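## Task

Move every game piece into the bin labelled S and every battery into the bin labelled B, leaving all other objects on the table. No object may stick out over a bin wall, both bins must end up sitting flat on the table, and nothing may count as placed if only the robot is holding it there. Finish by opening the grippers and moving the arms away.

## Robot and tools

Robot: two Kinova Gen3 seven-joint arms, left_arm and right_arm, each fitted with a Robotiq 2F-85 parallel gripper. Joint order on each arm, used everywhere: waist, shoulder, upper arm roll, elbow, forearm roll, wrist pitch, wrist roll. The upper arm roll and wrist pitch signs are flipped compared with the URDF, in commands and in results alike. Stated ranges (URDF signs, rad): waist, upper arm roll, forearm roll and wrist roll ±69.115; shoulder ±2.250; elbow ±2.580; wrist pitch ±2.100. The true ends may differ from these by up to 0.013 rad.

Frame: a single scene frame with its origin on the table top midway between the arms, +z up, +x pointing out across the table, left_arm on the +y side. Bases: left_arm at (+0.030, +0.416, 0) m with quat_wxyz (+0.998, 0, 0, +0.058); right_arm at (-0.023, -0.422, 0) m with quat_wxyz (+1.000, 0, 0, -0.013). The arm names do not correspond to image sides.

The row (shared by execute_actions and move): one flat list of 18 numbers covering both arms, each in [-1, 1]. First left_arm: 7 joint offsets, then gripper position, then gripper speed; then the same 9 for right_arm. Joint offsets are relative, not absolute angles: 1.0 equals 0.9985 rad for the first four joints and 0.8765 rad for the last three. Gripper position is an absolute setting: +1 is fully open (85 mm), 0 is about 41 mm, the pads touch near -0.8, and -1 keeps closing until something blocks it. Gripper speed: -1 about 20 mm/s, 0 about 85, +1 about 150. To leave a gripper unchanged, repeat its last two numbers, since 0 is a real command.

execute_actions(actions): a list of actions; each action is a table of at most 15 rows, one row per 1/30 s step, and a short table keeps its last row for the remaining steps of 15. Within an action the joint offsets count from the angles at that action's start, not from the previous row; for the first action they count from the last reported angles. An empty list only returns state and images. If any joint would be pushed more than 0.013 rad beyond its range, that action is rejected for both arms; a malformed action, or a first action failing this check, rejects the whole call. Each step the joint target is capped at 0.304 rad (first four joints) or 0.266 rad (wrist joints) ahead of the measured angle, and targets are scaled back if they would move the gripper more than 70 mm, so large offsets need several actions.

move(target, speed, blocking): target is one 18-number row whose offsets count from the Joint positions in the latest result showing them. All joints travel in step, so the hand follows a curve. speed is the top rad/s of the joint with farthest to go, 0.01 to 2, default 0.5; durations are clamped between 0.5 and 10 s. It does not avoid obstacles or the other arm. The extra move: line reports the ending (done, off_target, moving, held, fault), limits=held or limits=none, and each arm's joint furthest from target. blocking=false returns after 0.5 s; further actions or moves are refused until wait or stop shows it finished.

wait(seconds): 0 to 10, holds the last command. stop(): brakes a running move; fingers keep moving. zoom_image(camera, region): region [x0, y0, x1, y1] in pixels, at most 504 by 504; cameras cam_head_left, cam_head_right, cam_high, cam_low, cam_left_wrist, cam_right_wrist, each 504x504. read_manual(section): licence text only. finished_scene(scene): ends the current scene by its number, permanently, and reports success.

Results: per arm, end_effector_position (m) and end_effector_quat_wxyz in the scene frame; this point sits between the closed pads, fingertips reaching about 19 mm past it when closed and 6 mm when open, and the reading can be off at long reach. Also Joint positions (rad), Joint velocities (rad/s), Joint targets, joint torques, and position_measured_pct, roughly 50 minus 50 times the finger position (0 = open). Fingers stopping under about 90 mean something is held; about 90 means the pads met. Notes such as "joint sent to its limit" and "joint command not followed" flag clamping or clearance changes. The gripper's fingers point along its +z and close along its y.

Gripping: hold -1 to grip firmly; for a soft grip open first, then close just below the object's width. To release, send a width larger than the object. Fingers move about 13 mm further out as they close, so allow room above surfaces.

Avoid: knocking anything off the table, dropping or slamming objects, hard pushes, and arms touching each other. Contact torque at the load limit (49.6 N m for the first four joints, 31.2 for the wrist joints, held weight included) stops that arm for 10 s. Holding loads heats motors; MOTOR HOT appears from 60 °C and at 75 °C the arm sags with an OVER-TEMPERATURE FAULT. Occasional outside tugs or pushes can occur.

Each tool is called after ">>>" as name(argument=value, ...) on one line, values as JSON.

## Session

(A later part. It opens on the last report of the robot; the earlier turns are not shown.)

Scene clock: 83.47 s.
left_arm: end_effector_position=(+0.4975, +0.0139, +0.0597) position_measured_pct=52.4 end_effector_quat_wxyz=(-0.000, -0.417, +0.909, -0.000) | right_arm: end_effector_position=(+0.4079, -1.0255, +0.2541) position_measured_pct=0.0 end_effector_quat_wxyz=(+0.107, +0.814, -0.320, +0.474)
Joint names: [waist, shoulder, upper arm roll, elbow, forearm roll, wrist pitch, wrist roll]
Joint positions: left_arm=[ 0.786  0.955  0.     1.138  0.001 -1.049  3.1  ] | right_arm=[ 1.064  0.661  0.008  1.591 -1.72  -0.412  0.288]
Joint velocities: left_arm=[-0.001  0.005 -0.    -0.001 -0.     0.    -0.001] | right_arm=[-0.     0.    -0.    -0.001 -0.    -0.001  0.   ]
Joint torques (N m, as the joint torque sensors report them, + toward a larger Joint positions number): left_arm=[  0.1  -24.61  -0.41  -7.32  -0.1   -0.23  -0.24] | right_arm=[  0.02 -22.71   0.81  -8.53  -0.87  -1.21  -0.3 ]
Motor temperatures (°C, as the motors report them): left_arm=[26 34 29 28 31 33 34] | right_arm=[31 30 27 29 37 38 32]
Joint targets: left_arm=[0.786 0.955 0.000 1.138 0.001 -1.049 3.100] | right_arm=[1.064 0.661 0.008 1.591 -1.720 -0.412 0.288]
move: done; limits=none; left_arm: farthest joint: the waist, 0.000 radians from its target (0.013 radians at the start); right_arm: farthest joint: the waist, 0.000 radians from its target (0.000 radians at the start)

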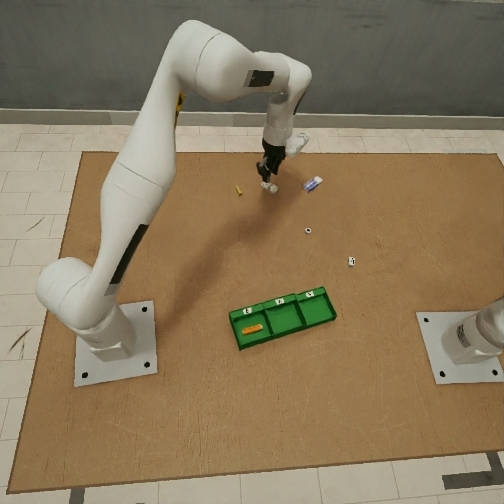

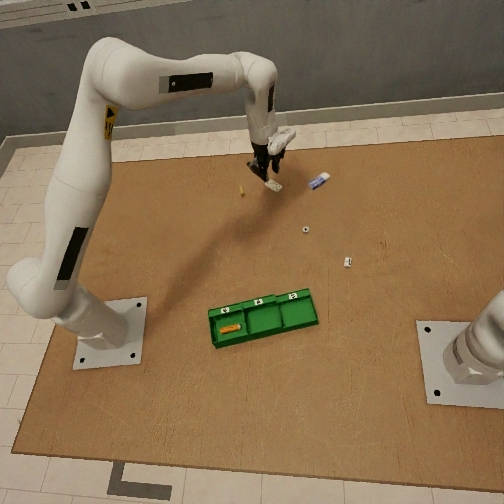

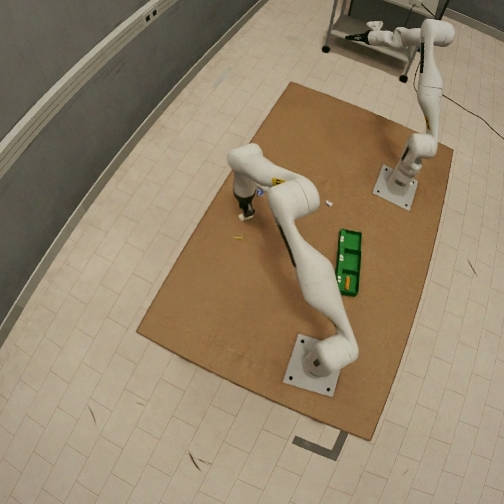

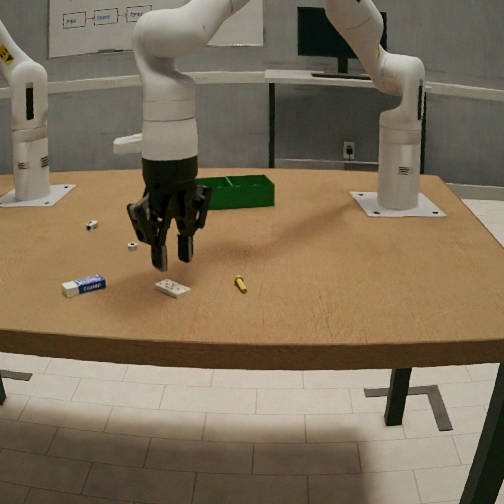

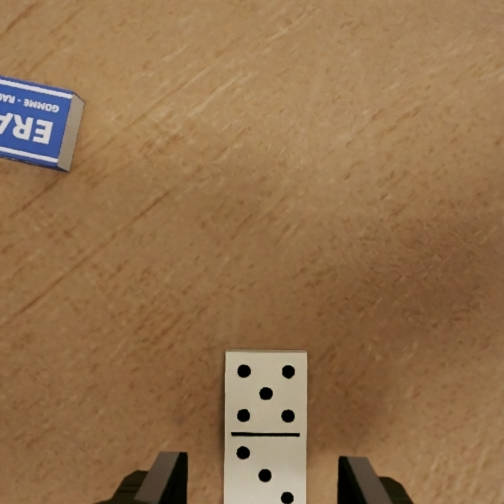

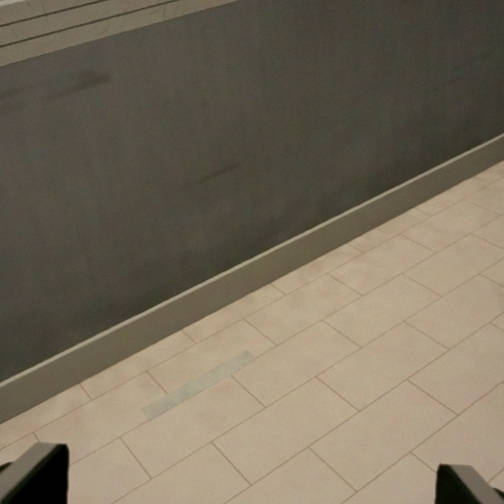

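>>> move(target=[0,0.055,0,0.021,0,0.087,0,-0.05,0.3, 0,0,0,0,0,0,0,1,0], speed=0.25)

>>> execute_actions(actions=[[[0,0,0,0,0,0,0,-1,0.5, 0,0,0,0,0,0,0,1,0]],[[0,0,0,0,0,0,0,-1,0.5, 0,0,0,0,0,0,0,1,0]]])

>>> move(target=[0,-0.2,0,0.05,0,-0.17,0,-1,0.5, 0,0,0,0,0,0,0,1,0], speed=0.5)

Scene clock: 90.97 s.
left_arm: end_effector_position=(+0.4977, +0.0138, +0.0204) position_measured_pct=52.4 end_effector_quat_wxyz=(-0.000, -0.417, +0.909, -0.000) | right_arm: end_effector_position=(+0.4079, -1.0255, +0.2541) position_measured_pct=0.0 end_effector_quat_wxyz=(+0.107, +0.814, -0.320, +0.474)
Joint names: [waist, shoulder, upper arm roll, elbow, forearm roll, wrist pitch, wrist roll]
Joint positions: left_arm=[ 0.786  1.01   0.     1.159  0.001 -0.972  3.1  ] | right_arm=[ 1.064  0.661  0.008  1.591 -1.72  -0.412  0.288]
Joint velocities: left_arm=[-0.001  0.002 -0.    -0.001  0.     0.    -0.   ] | right_arm=[-0.     0.002  0.     0.     0.002  0.001 -0.   ]
Joint torques (N m, as the joint torque sensors report them, + toward a larger Joint positions number): left_arm=[  0.01 -24.89  -0.46  -6.82  -0.13  -0.25  -0.22] | right_arm=[  0.13 -22.82   0.97  -8.67  -0.94  -1.33  -0.35]
Motor temperatures (°C, as the motors report them): left_arm=[26 34 29 28 31 33 34] | right_arm=[31 30 27 29 37 38 32]
Joint targets: left_arm=[0.786 1.010 0.000 1.159 0.001 -0.972 3.100] | right_arm=[1.064 0.661 0.008 1.591 -1.720 -0.412 0.288]
move: done; limits=none; left_arm: farthest joint: the waist, 0.000 radians from its target (0.000 radians at the start); right_arm: farthest joint: the waist, 0.000 radians from its target (0.000 radians at the start)

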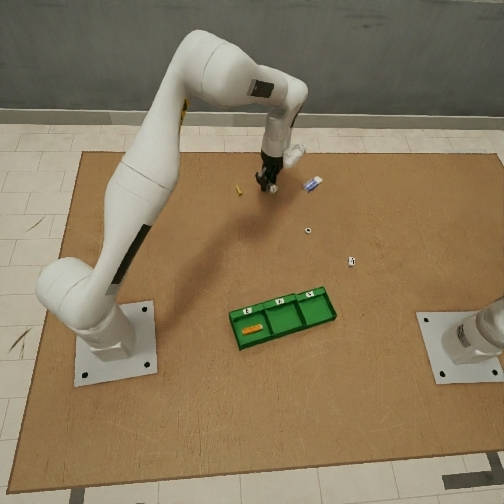

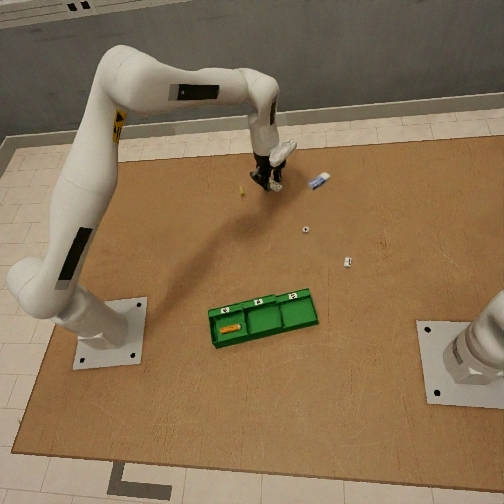

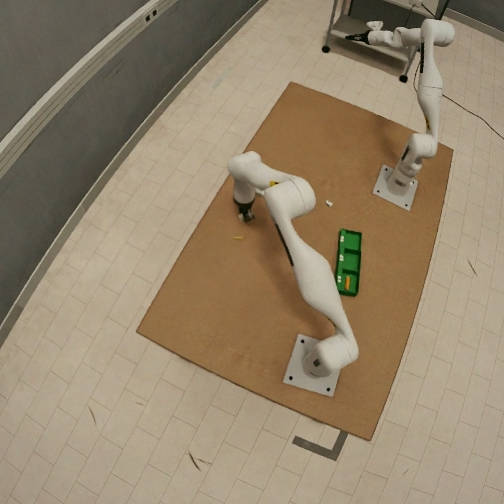

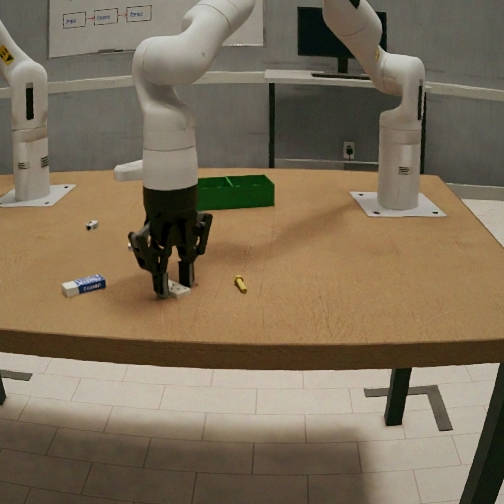

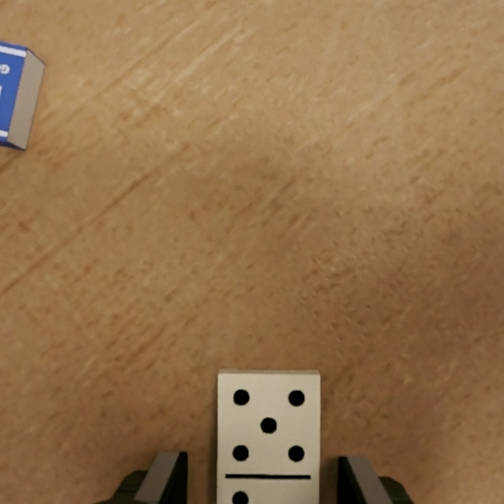

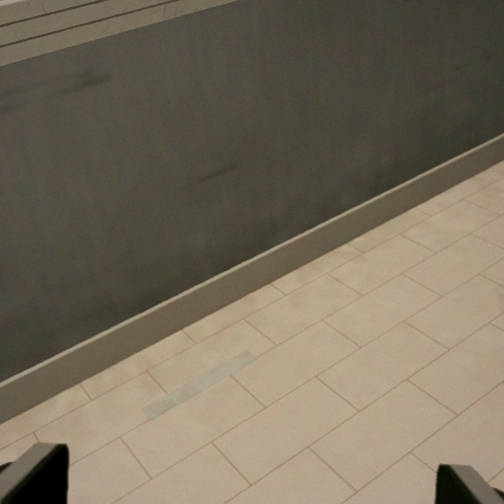

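Scene clock: 91.97 s.
left_arm: end_effector_position=(+0.4980, +0.0135, +0.0212) position_measured_pct=72.2 end_effector_quat_wxyz=(+0.000, -0.417, +0.909, -0.001) | right_arm: end_effector_position=(+0.4079, -1.0255, +0.2541) position_measured_pct=0.0 end_effector_quat_wxyz=(+0.107, +0.814, -0.320, +0.474)
Joint names: [waist, shoulder, upper arm roll, elbow, forearm roll, wrist pitch, wrist roll]
Joint positions: left_arm=[ 0.786  1.009  0.     1.159  0.001 -0.973  3.1  ] | right_arm=[ 1.064  0.661  0.008  1.591 -1.72  -0.412  0.288]
Joint velocities: left_arm=[ 0.     0.    -0.001 -0.    -0.     0.    -0.   ] | right_arm=[ 0.001  0.001 -0.     0.001 -0.     0.     0.   ]
Joint torques (N m, as the joint torque sensors report them, + toward a larger Joint positions number): left_arm=[  0.06 -24.63  -0.44  -6.87  -0.16  -0.2   -0.27] | right_arm=[  0.   -22.72   0.82  -8.66  -0.9   -1.3   -0.3 ]
Motor temperatures (°C, as the motors report them): left_arm=[26 34 29 28 31 33 34] | right_arm=[31 30 27 29 37 38 32]
Joint targets: left_arm=[0.786 1.009 0.000 1.159 0.001 -0.973 3.100] | right_arm=[1.064 0.661 0.008 1.591 -1.720 -0.412 0.288]

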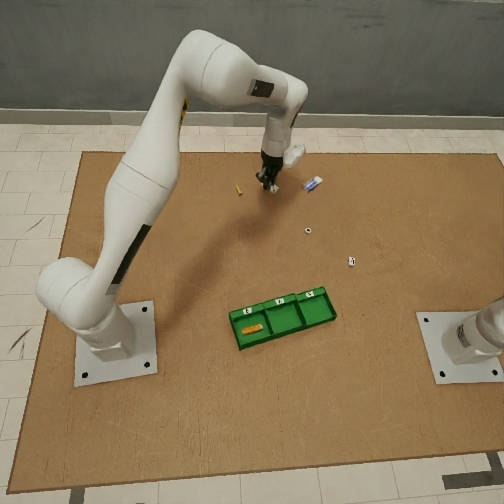

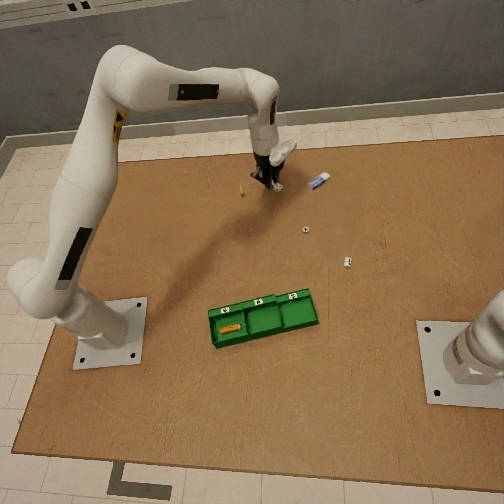

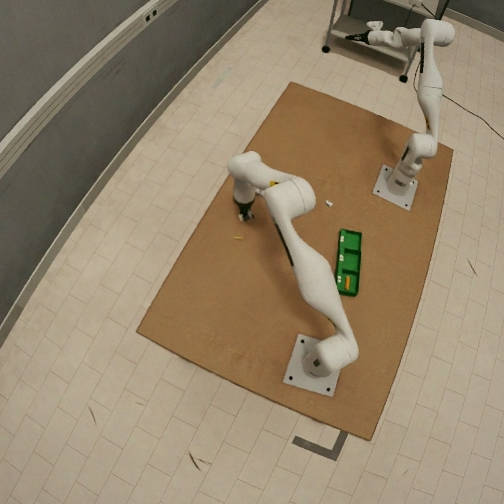

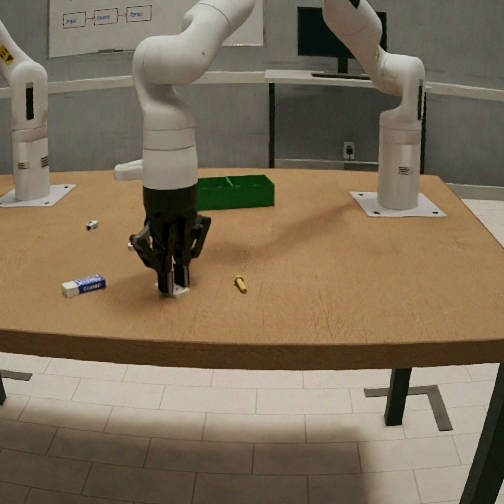

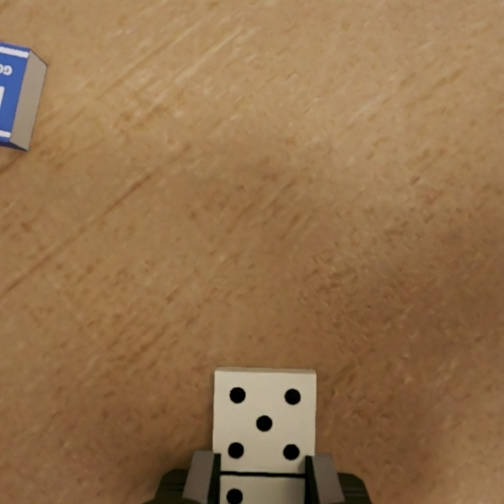

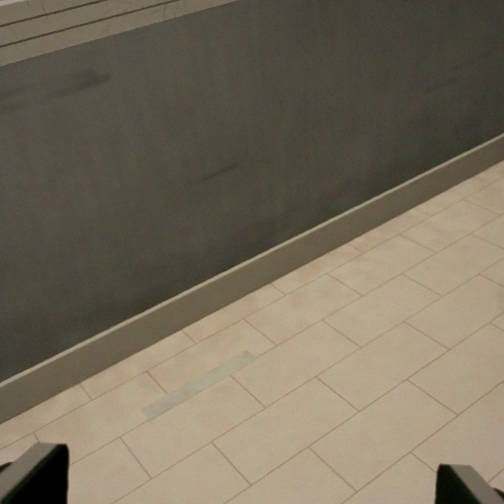

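Scene clock: 92.93 s.
left_arm: end_effector_position=(+0.4761, +0.0308, +0.1280) position_measured_pct=72.2 end_effector_quat_wxyz=(+0.000, -0.417, +0.909, -0.001) | right_arm: end_effector_position=(+0.4079, -1.0255, +0.2541) position_measured_pct=0.0 end_effector_quat_wxyz=(+0.107, +0.814, -0.320, +0.474)
Joint names: [waist, shoulder, upper arm roll, elbow, forearm roll, wrist pitch, wrist roll]
Joint positions: left_arm=[ 0.786  0.809  0.     1.209  0.001 -1.122  3.1  ] | right_arm=[ 1.064  0.661  0.008  1.591 -1.72  -0.412  0.288]
Joint velocities: left_arm=[-0.    -0.001 -0.001  0.001  0.    -0.     0.   ] | right_arm=[ 0.    -0.    -0.    -0.001 -0.    -0.     0.   ]
Joint torques (N m, as the joint torque sensors report them, + toward a larger Joint positions number): left_arm=[  0.17 -23.41  -0.36  -7.57  -0.1   -0.2   -0.21] | right_arm=[  0.11 -22.88   0.97  -8.47  -0.94  -1.24  -0.37]
Motor temperatures (°C, as the motors report them): left_arm=[26 34 29 28 31 33 34] | right_arm=[31 30 27 29 37 38 32]
Joint targets: left_arm=[0.786 0.809 0.000 1.209 0.001 -1.122 3.100] | right_arm=[1.064 0.661 0.008 1.591 -1.720 -0.412 0.288]
move: done; limits=none; left_arm: farthest joint: the waist, 0.000 radians from its target (0.000 radians at the start); right_arm: farthest joint: the waist, 0.000 radians from its target (0.000 radians at the start)

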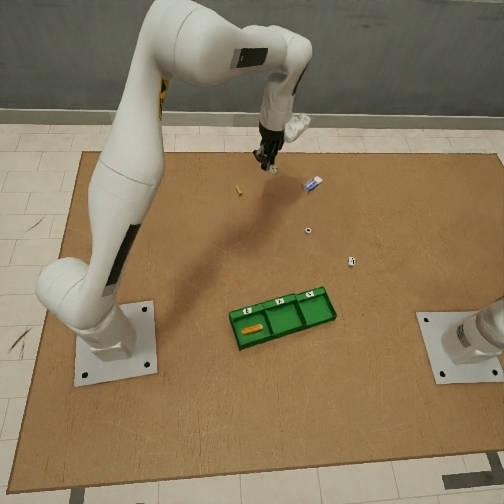

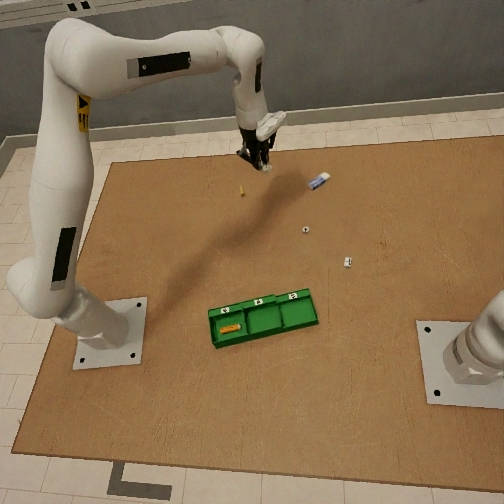

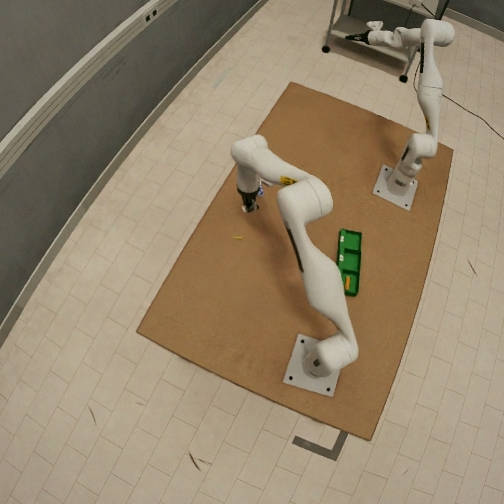

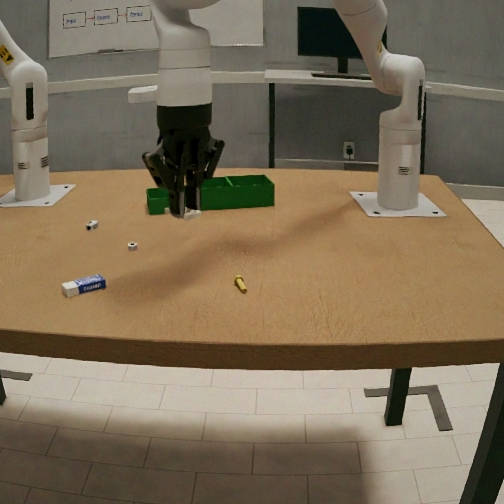

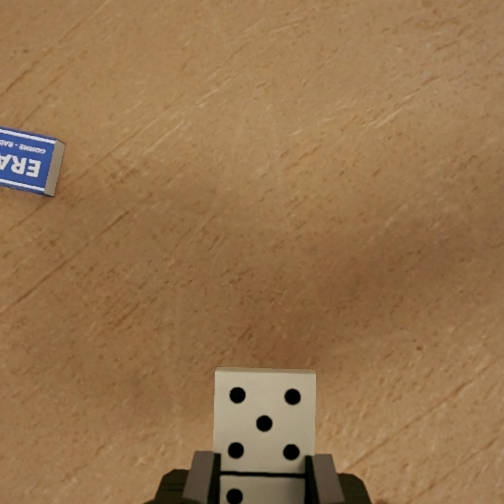

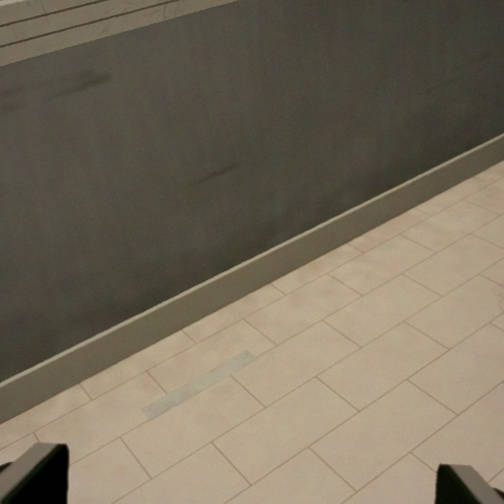

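>>> execute_actions(actions=[])

Scene clock: 104.60 s.
left_arm: end_effector_position=(+0.4761, +0.0308, +0.1281) position_measured_pct=72.2 end_effector_quat_wxyz=(+0.000, -0.417, +0.909, -0.001) | right_arm: end_effector_position=(+0.4079, -1.0255, +0.2541) position_measured_pct=0.0 end_effector_quat_wxyz=(+0.107, +0.814, -0.320, +0.474)
Joint names: [waist, shoulder, upper arm roll, elbow, forearm roll, wrist pitch, wrist roll]
Joint positions: left_arm=[ 0.786  0.809  0.     1.209  0.001 -1.122  3.1  ] | right_arm=[ 1.064  0.661  0.008  1.591 -1.72  -0.412  0.288]
Joint velocities: left_arm=[ 0.    -0.002  0.     0.     0.001 -0.    -0.001] | right_arm=[ 0.002 -0.    -0.     0.    -0.     0.001  0.   ]
Joint torques (N m, as the joint torque sensors report them, + toward a larger Joint positions number): left_arm=[  0.18 -22.92  -0.41  -7.36  -0.18  -0.2   -0.27] | right_arm=[ -0.03 -22.65   0.97  -8.66  -0.85  -1.21  -0.36]
Motor temperatures (°C, as the motors report them): left_arm=[26 34 29 28 31 33 34] | right_arm=[31 30 27 29 37 38 32]
Joint targets: left_arm=[0.786 0.809 0.000 1.209 0.001 -1.122 3.100] | right_arm=[1.064 0.661 0.008 1.591 -1.720 -0.412 0.288]

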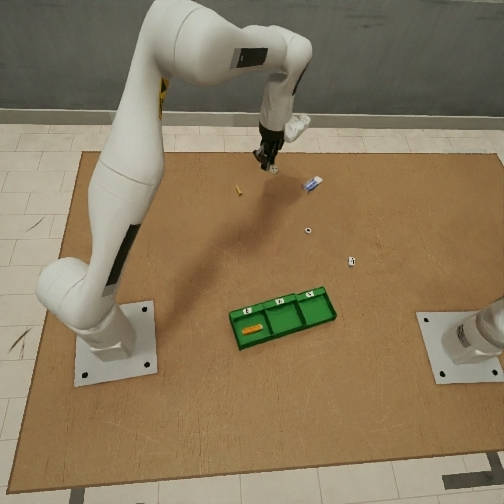

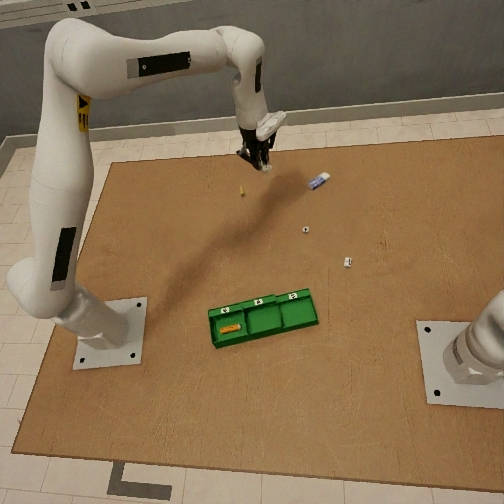

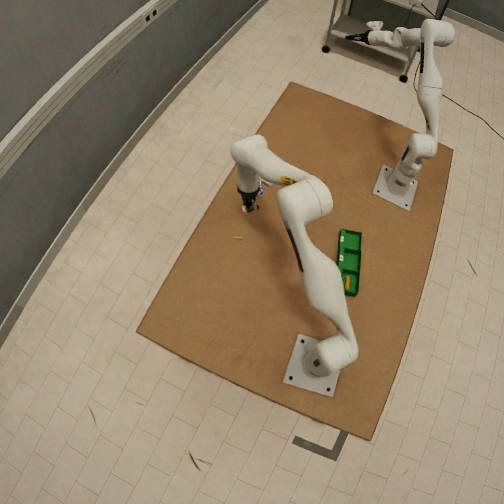

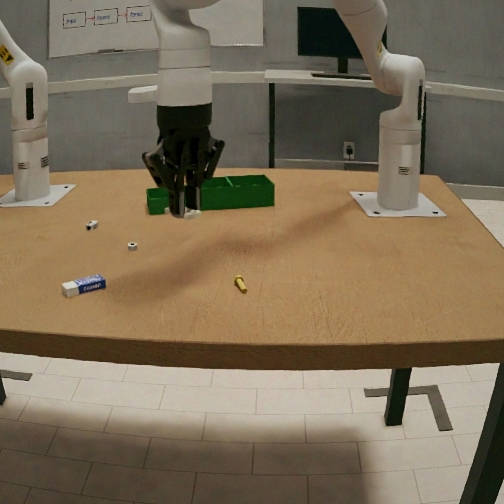

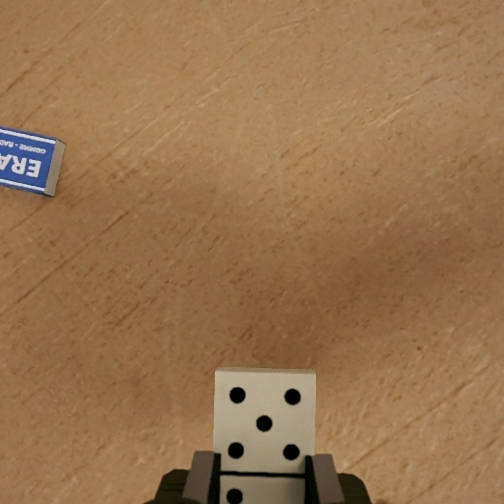

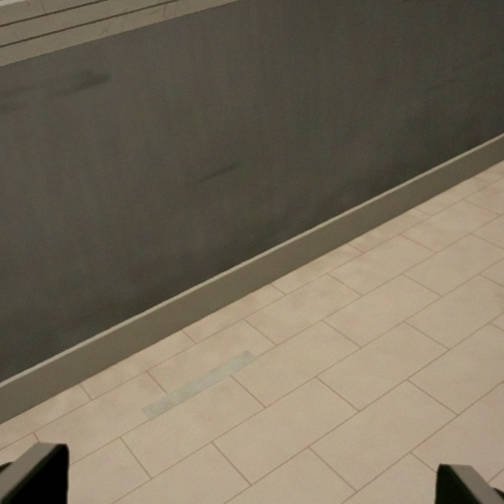

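>>> move(target=[0.723,-0.157,0,0.394,0,0.267,-1,0,0.5,0,0,0,0,0,0,0,1,0], speed=1.0)

>>> move(target=[0,0,0,0,0,0,-0.62,0,0.5,0,0,0,0,0,0,0,1,0], speed=1.0)

Scene clock: 119.27 s.
left_arm: end_effector_position=(+0.0946, -0.0796, +0.1094) position_measured_pct=50.0 end_effector_quat_wxyz=(-0.000, +0.361, +0.933, +0.000) | right_arm: end_effector_position=(+0.4079, -1.0255, +0.2541) position_measured_pct=0.0 end_effector_quat_wxyz=(+0.107, +0.814, -0.320, +0.474)
Joint names: [waist, shoulder, upper arm roll, elbow, forearm roll, wrist pitch, wrist roll]
Joint positions: left_arm=[ 1.508  0.652  0.     1.602  0.001 -0.888  2.224] | right_arm=[ 1.064  0.661  0.008  1.591 -1.72  -0.412  0.288]
Joint velocities: left_arm=[ 0.002  0.     0.    -0.    -0.    -0.    -0.   ] | right_arm=[-0.001  0.001 -0.    -0.001  0.001 -0.001  0.   ]
Joint torques (N m, as the joint torque sensors report them, + toward a larger Joint positions number): left_arm=[  0.31 -19.43  -0.32  -6.47  -0.13  -0.26  -0.22] | right_arm=[  0.05 -22.68   0.85  -8.69  -0.96  -1.22  -0.33]
Motor temperatures (°C, as the motors report them): left_arm=[26 35 29 28 31 33 34] | right_arm=[31 30 27 29 37 38 32]
Joint targets: left_arm=[1.508 0.652 0.000 1.602 0.001 -0.888 2.224] | right_arm=[1.064 0.661 0.008 1.591 -1.720 -0.412 0.288]
move: done; limits=none; left_arm: farthest joint: the waist, 0.000 radians from its target (0.722 radians at the start); right_arm: farthest joint: the waist, 0.000 radians from its target (0.000 radians at the start)

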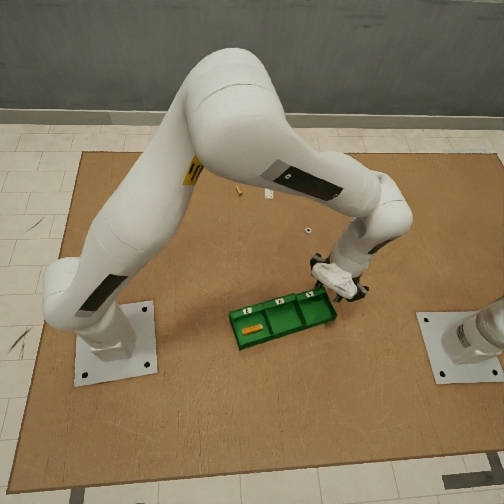

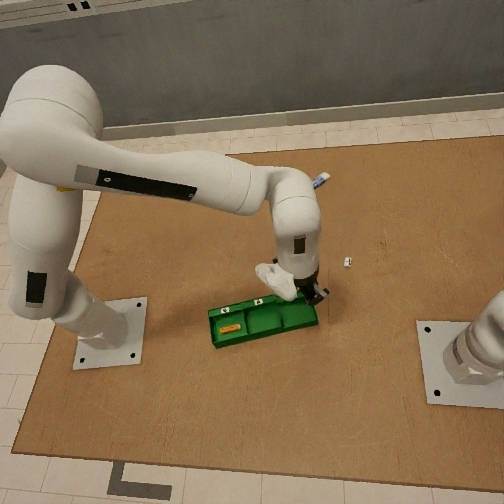

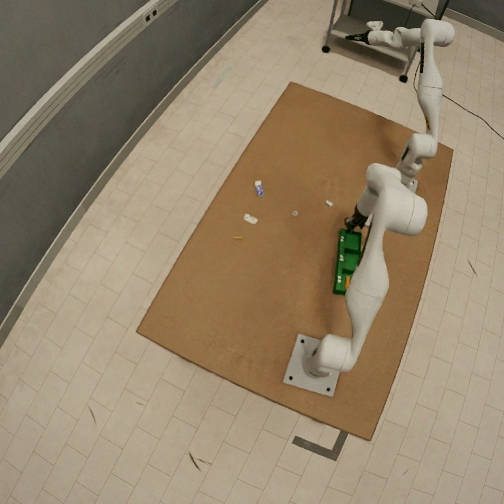

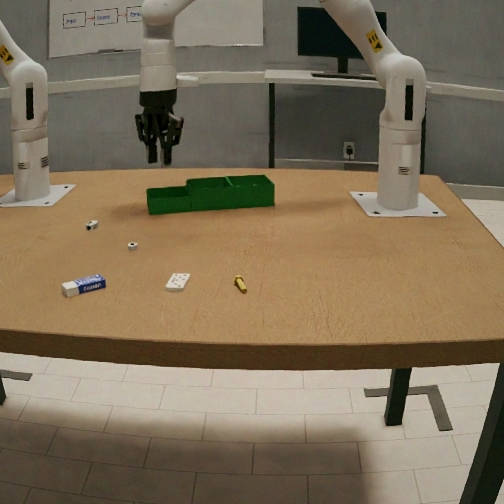

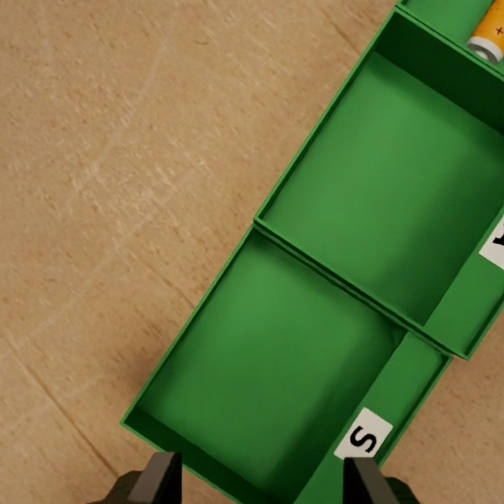

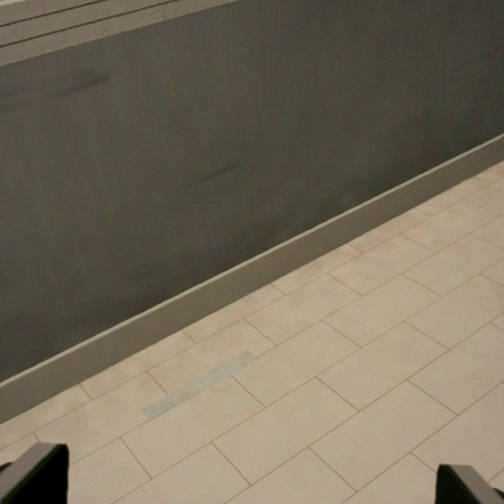

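Scene clock: 120.40 s.
left_arm: end_effector_position=(+0.0946, -0.0796, +0.1094) position_measured_pct=50.0 end_effector_quat_wxyz=(-0.000, +0.598, +0.802, -0.000) | right_arm: end_effector_position=(+0.4079, -1.0255, +0.2541) position_measured_pct=0.0 end_effector_quat_wxyz=(+0.107, +0.814, -0.320, +0.474)
Joint names: [waist, shoulder, upper arm roll, elbow, forearm roll, wrist pitch, wrist roll]
Joint positions: left_arm=[ 1.508  0.652  0.     1.602  0.001 -0.888  1.68 ] | right_arm=[ 1.064  0.661  0.008  1.591 -1.72  -0.412  0.288]
Joint velocities: left_arm=[-0.     0.001  0.     0.    -0.     0.    -0.001] | right_arm=[-0.002  0.    -0.     0.001  0.001  0.002  0.   ]
Joint torques (N m, as the joint torque sensors report them, + toward a larger Joint positions number): left_arm=[  0.1  -19.39  -0.33  -6.43  -0.16  -0.31  -0.17] | right_arm=[  0.01 -22.93   0.88  -8.48  -1.01  -1.29  -0.32]
Motor temperatures (°C, as the motors report them): left_arm=[26 35 29 28 31 33 34] | right_arm=[31 30 27 29 37 38 32]
Joint targets: left_arm=[1.508 0.652 0.000 1.602 0.001 -0.888 1.680] | right_arm=[1.064 0.661 0.008 1.591 -1.720 -0.412 0.288]
move: done; limits=none; left_arm: farthest joint: the waist, 0.000 radians from its target (0.000 radians at the start); right_arm: farthest joint: the waist, 0.000 radians from its target (0.000 radians at the start)

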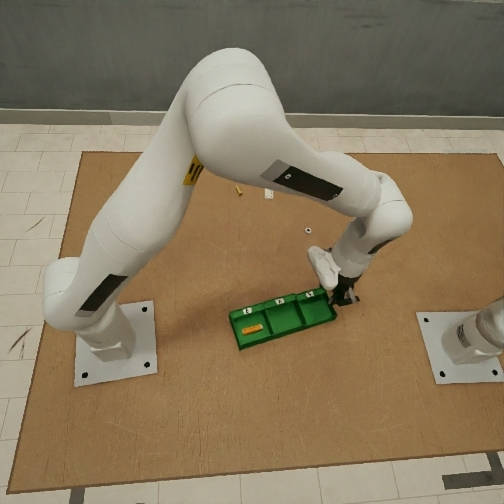

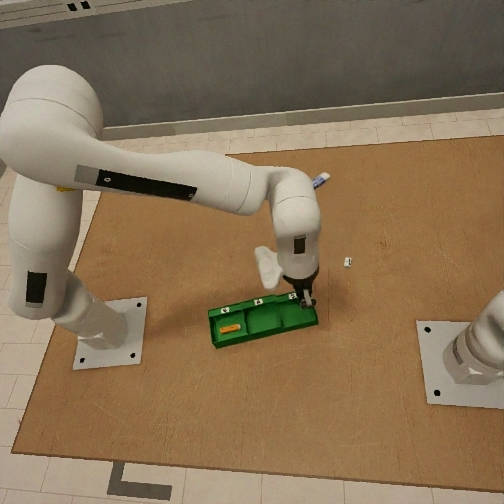

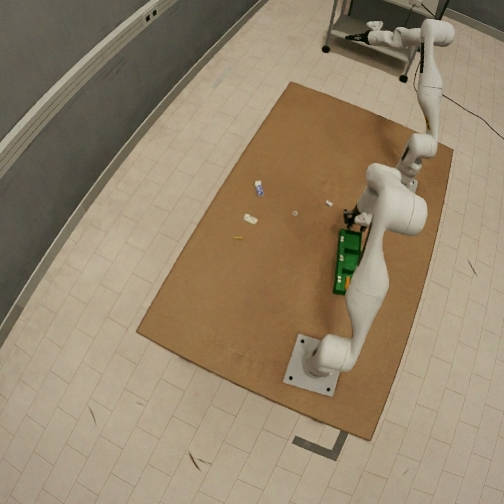

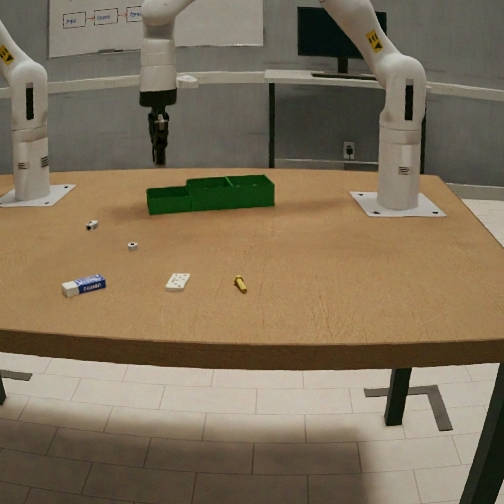

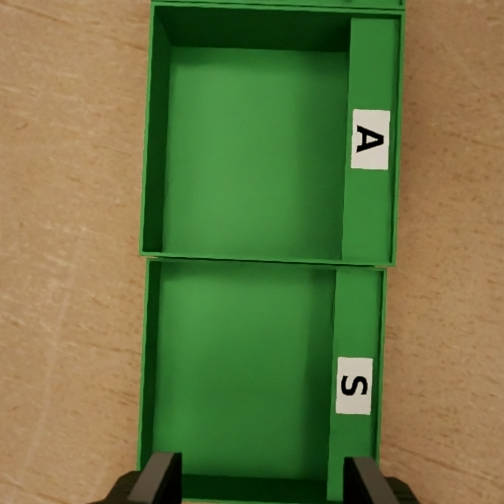

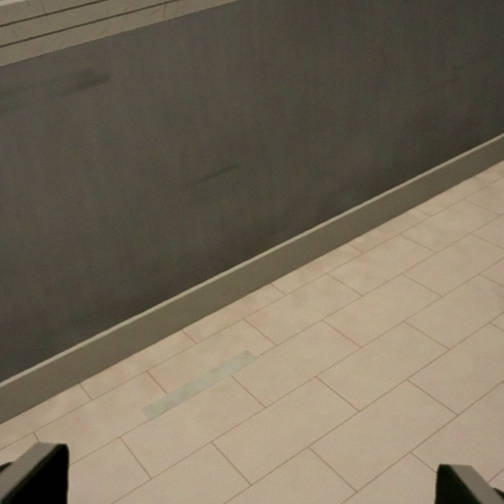

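>>> move(target=[-0.723,0.095,0,-0.512,0,-0.475,1,1,0.5,0,0,0,0,0,0,0,1,0], speed=1.0)

>>> move(target=[0,0,0,0,0,0,0.62,1,0.5,0,0,0,0,0,0,0,1,0], speed=1.0)

Scene clock: 133.30 s.
left_arm: end_effector_position=(+0.4764, +0.0306, +0.1993) position_measured_pct=0.0 end_effector_quat_wxyz=(-0.000, -0.158, +0.988, -0.000) | right_arm: end_effector_position=(+0.4079, -1.0255, +0.2541) position_measured_pct=0.0 end_effector_quat_wxyz=(+0.107, +0.814, -0.320, +0.474)
Joint names: [waist, shoulder, upper arm roll, elbow, forearm roll, wrist pitch, wrist roll]
Joint positions: left_arm=[ 0.786  0.747  0.     1.091  0.001 -1.304  2.557] | right_arm=[ 1.064  0.661  0.008  1.591 -1.72  -0.412  0.288]
Joint velocities: left_arm=[-0.003  0.001  0.     0.001  0.001 -0.001  0.001] | right_arm=[-0.     0.001  0.    -0.002  0.001  0.001  0.   ]
Joint torques (N m, as the joint torque sensors report them, + toward a larger Joint positions number): left_arm=[  0.46 -22.51  -0.44  -7.98  -0.07  -0.31  -0.27] | right_arm=[  0.07 -22.73   0.99  -8.52  -0.89  -1.24  -0.38]
Motor temperatures (°C, as the motors report them): left_arm=[26 35 29 28 31 33 34] | right_arm=[31 30 27 29 37 38 32]
Joint targets: left_arm=[0.786 0.747 0.000 1.091 0.001 -1.304 2.557] | right_arm=[1.064 0.661 0.008 1.591 -1.720 -0.412 0.288]
move: done; limits=none; left_arm: farthest joint: the waist, 0.000 radians from its target (0.721 radians at the start); right_arm: farthest joint: the waist, 0.000 radians from its target (0.000 radians at the start)

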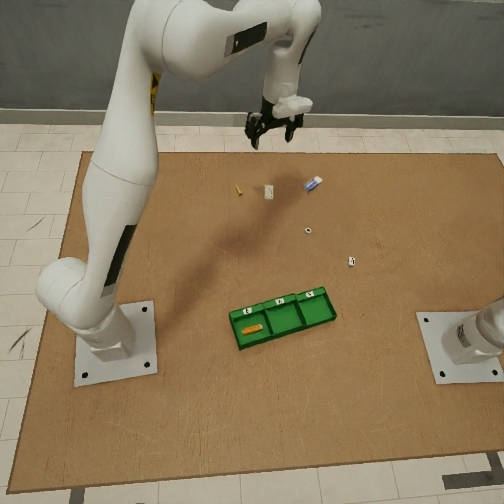

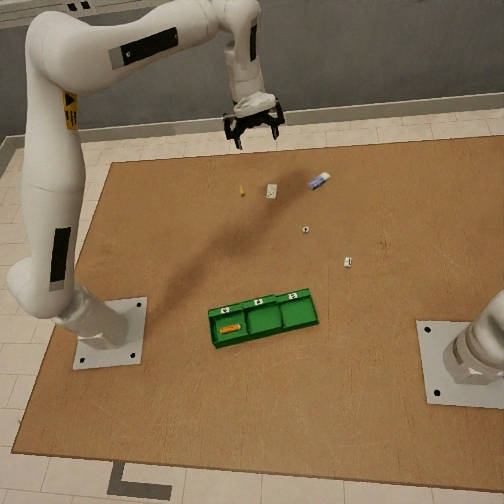

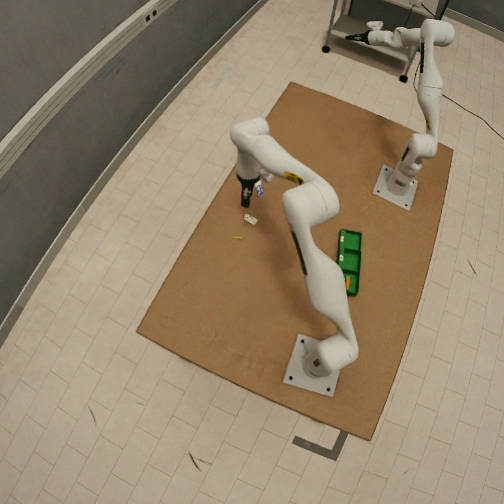

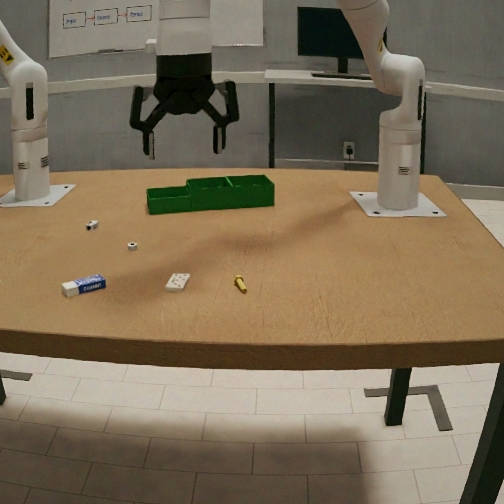

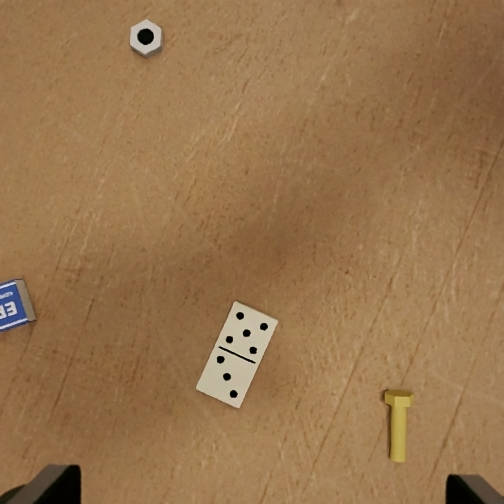

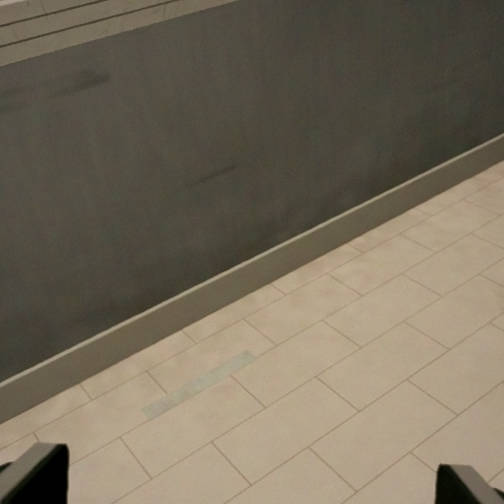

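Scene clock: 134.43 s.
left_arm: end_effector_position=(+0.4764, +0.0306, +0.1993) position_measured_pct=0.0 end_effector_quat_wxyz=(-0.000, -0.417, +0.909, +0.000) | right_arm: end_effector_position=(+0.4079, -1.0255, +0.2541) position_measured_pct=0.0 end_effector_quat_wxyz=(+0.107, +0.814, -0.320, +0.474)
Joint names: [waist, shoulder, upper arm roll, elbow, forearm roll, wrist pitch, wrist roll]
Joint positions: left_arm=[ 0.786  0.747  0.     1.091  0.001 -1.304  3.1  ] | right_arm=[ 1.064  0.661  0.008  1.591 -1.72  -0.412  0.288]
Joint velocities: left_arm=[-0.001  0.001 -0.    -0.     0.002 -0.001  0.002] | right_arm=[ 0.001  0.    -0.    -0.     0.001  0.001  0.   ]
Joint torques (N m, as the joint torque sensors report them, + toward a larger Joint positions number): left_arm=[  0.17 -22.55  -0.3   -8.05  -0.08  -0.14  -0.22] | right_arm=[ -0.01 -22.72   0.94  -8.53  -0.99  -1.19  -0.32]
Motor temperatures (°C, as the motors report them): left_arm=[26 35 29 28 31 33 34] | right_arm=[31 30 27 29 37 38 32]
Joint targets: left_arm=[0.786 0.747 0.000 1.091 0.001 -1.304 3.100] | right_arm=[1.064 0.661 0.008 1.591 -1.720 -0.412 0.288]
move: done; limits=none; left_arm: farthest joint: the waist, 0.000 radians from its target (0.000 radians at the start); right_arm: farthest joint: the waist, 0.000 radians from its target (0.000 radians at the start)

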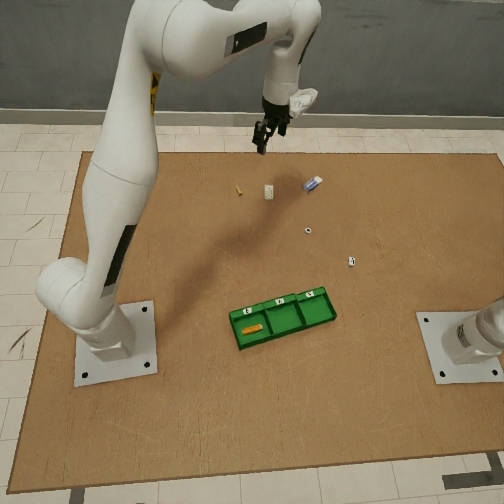

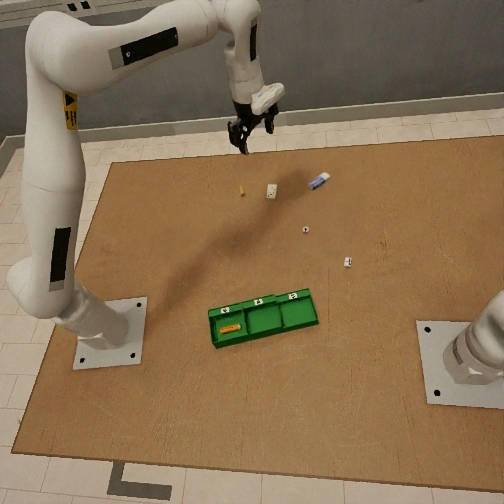

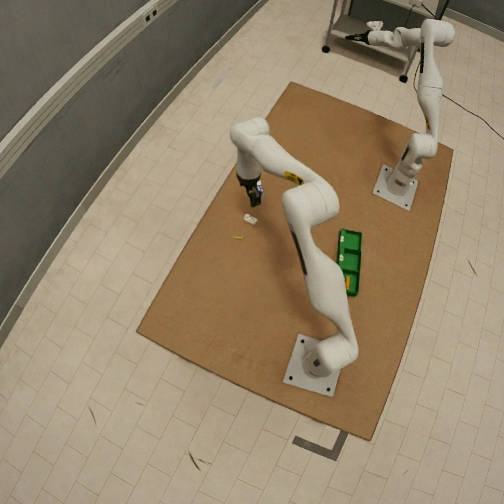

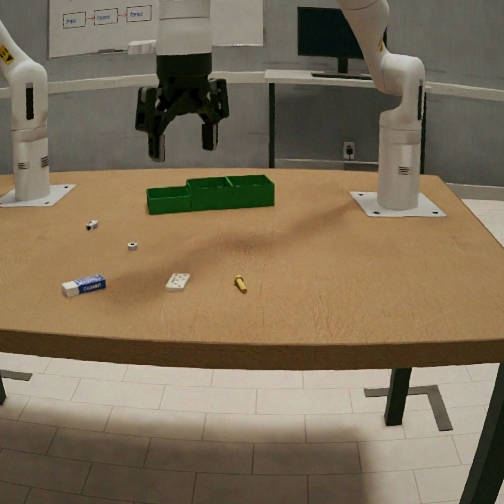

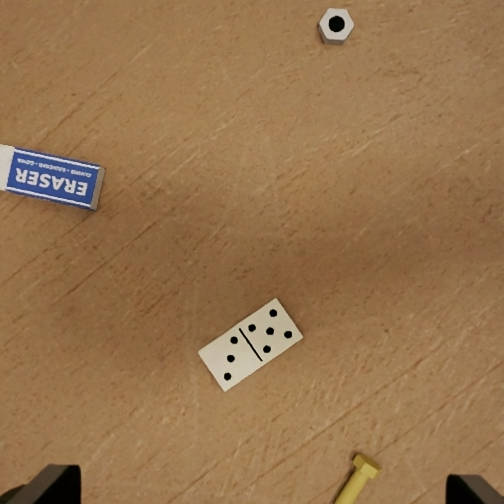

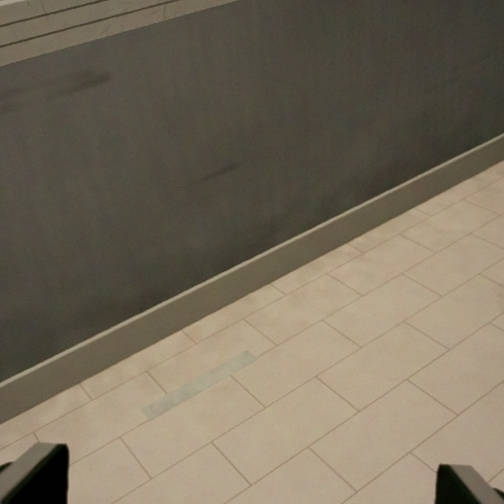

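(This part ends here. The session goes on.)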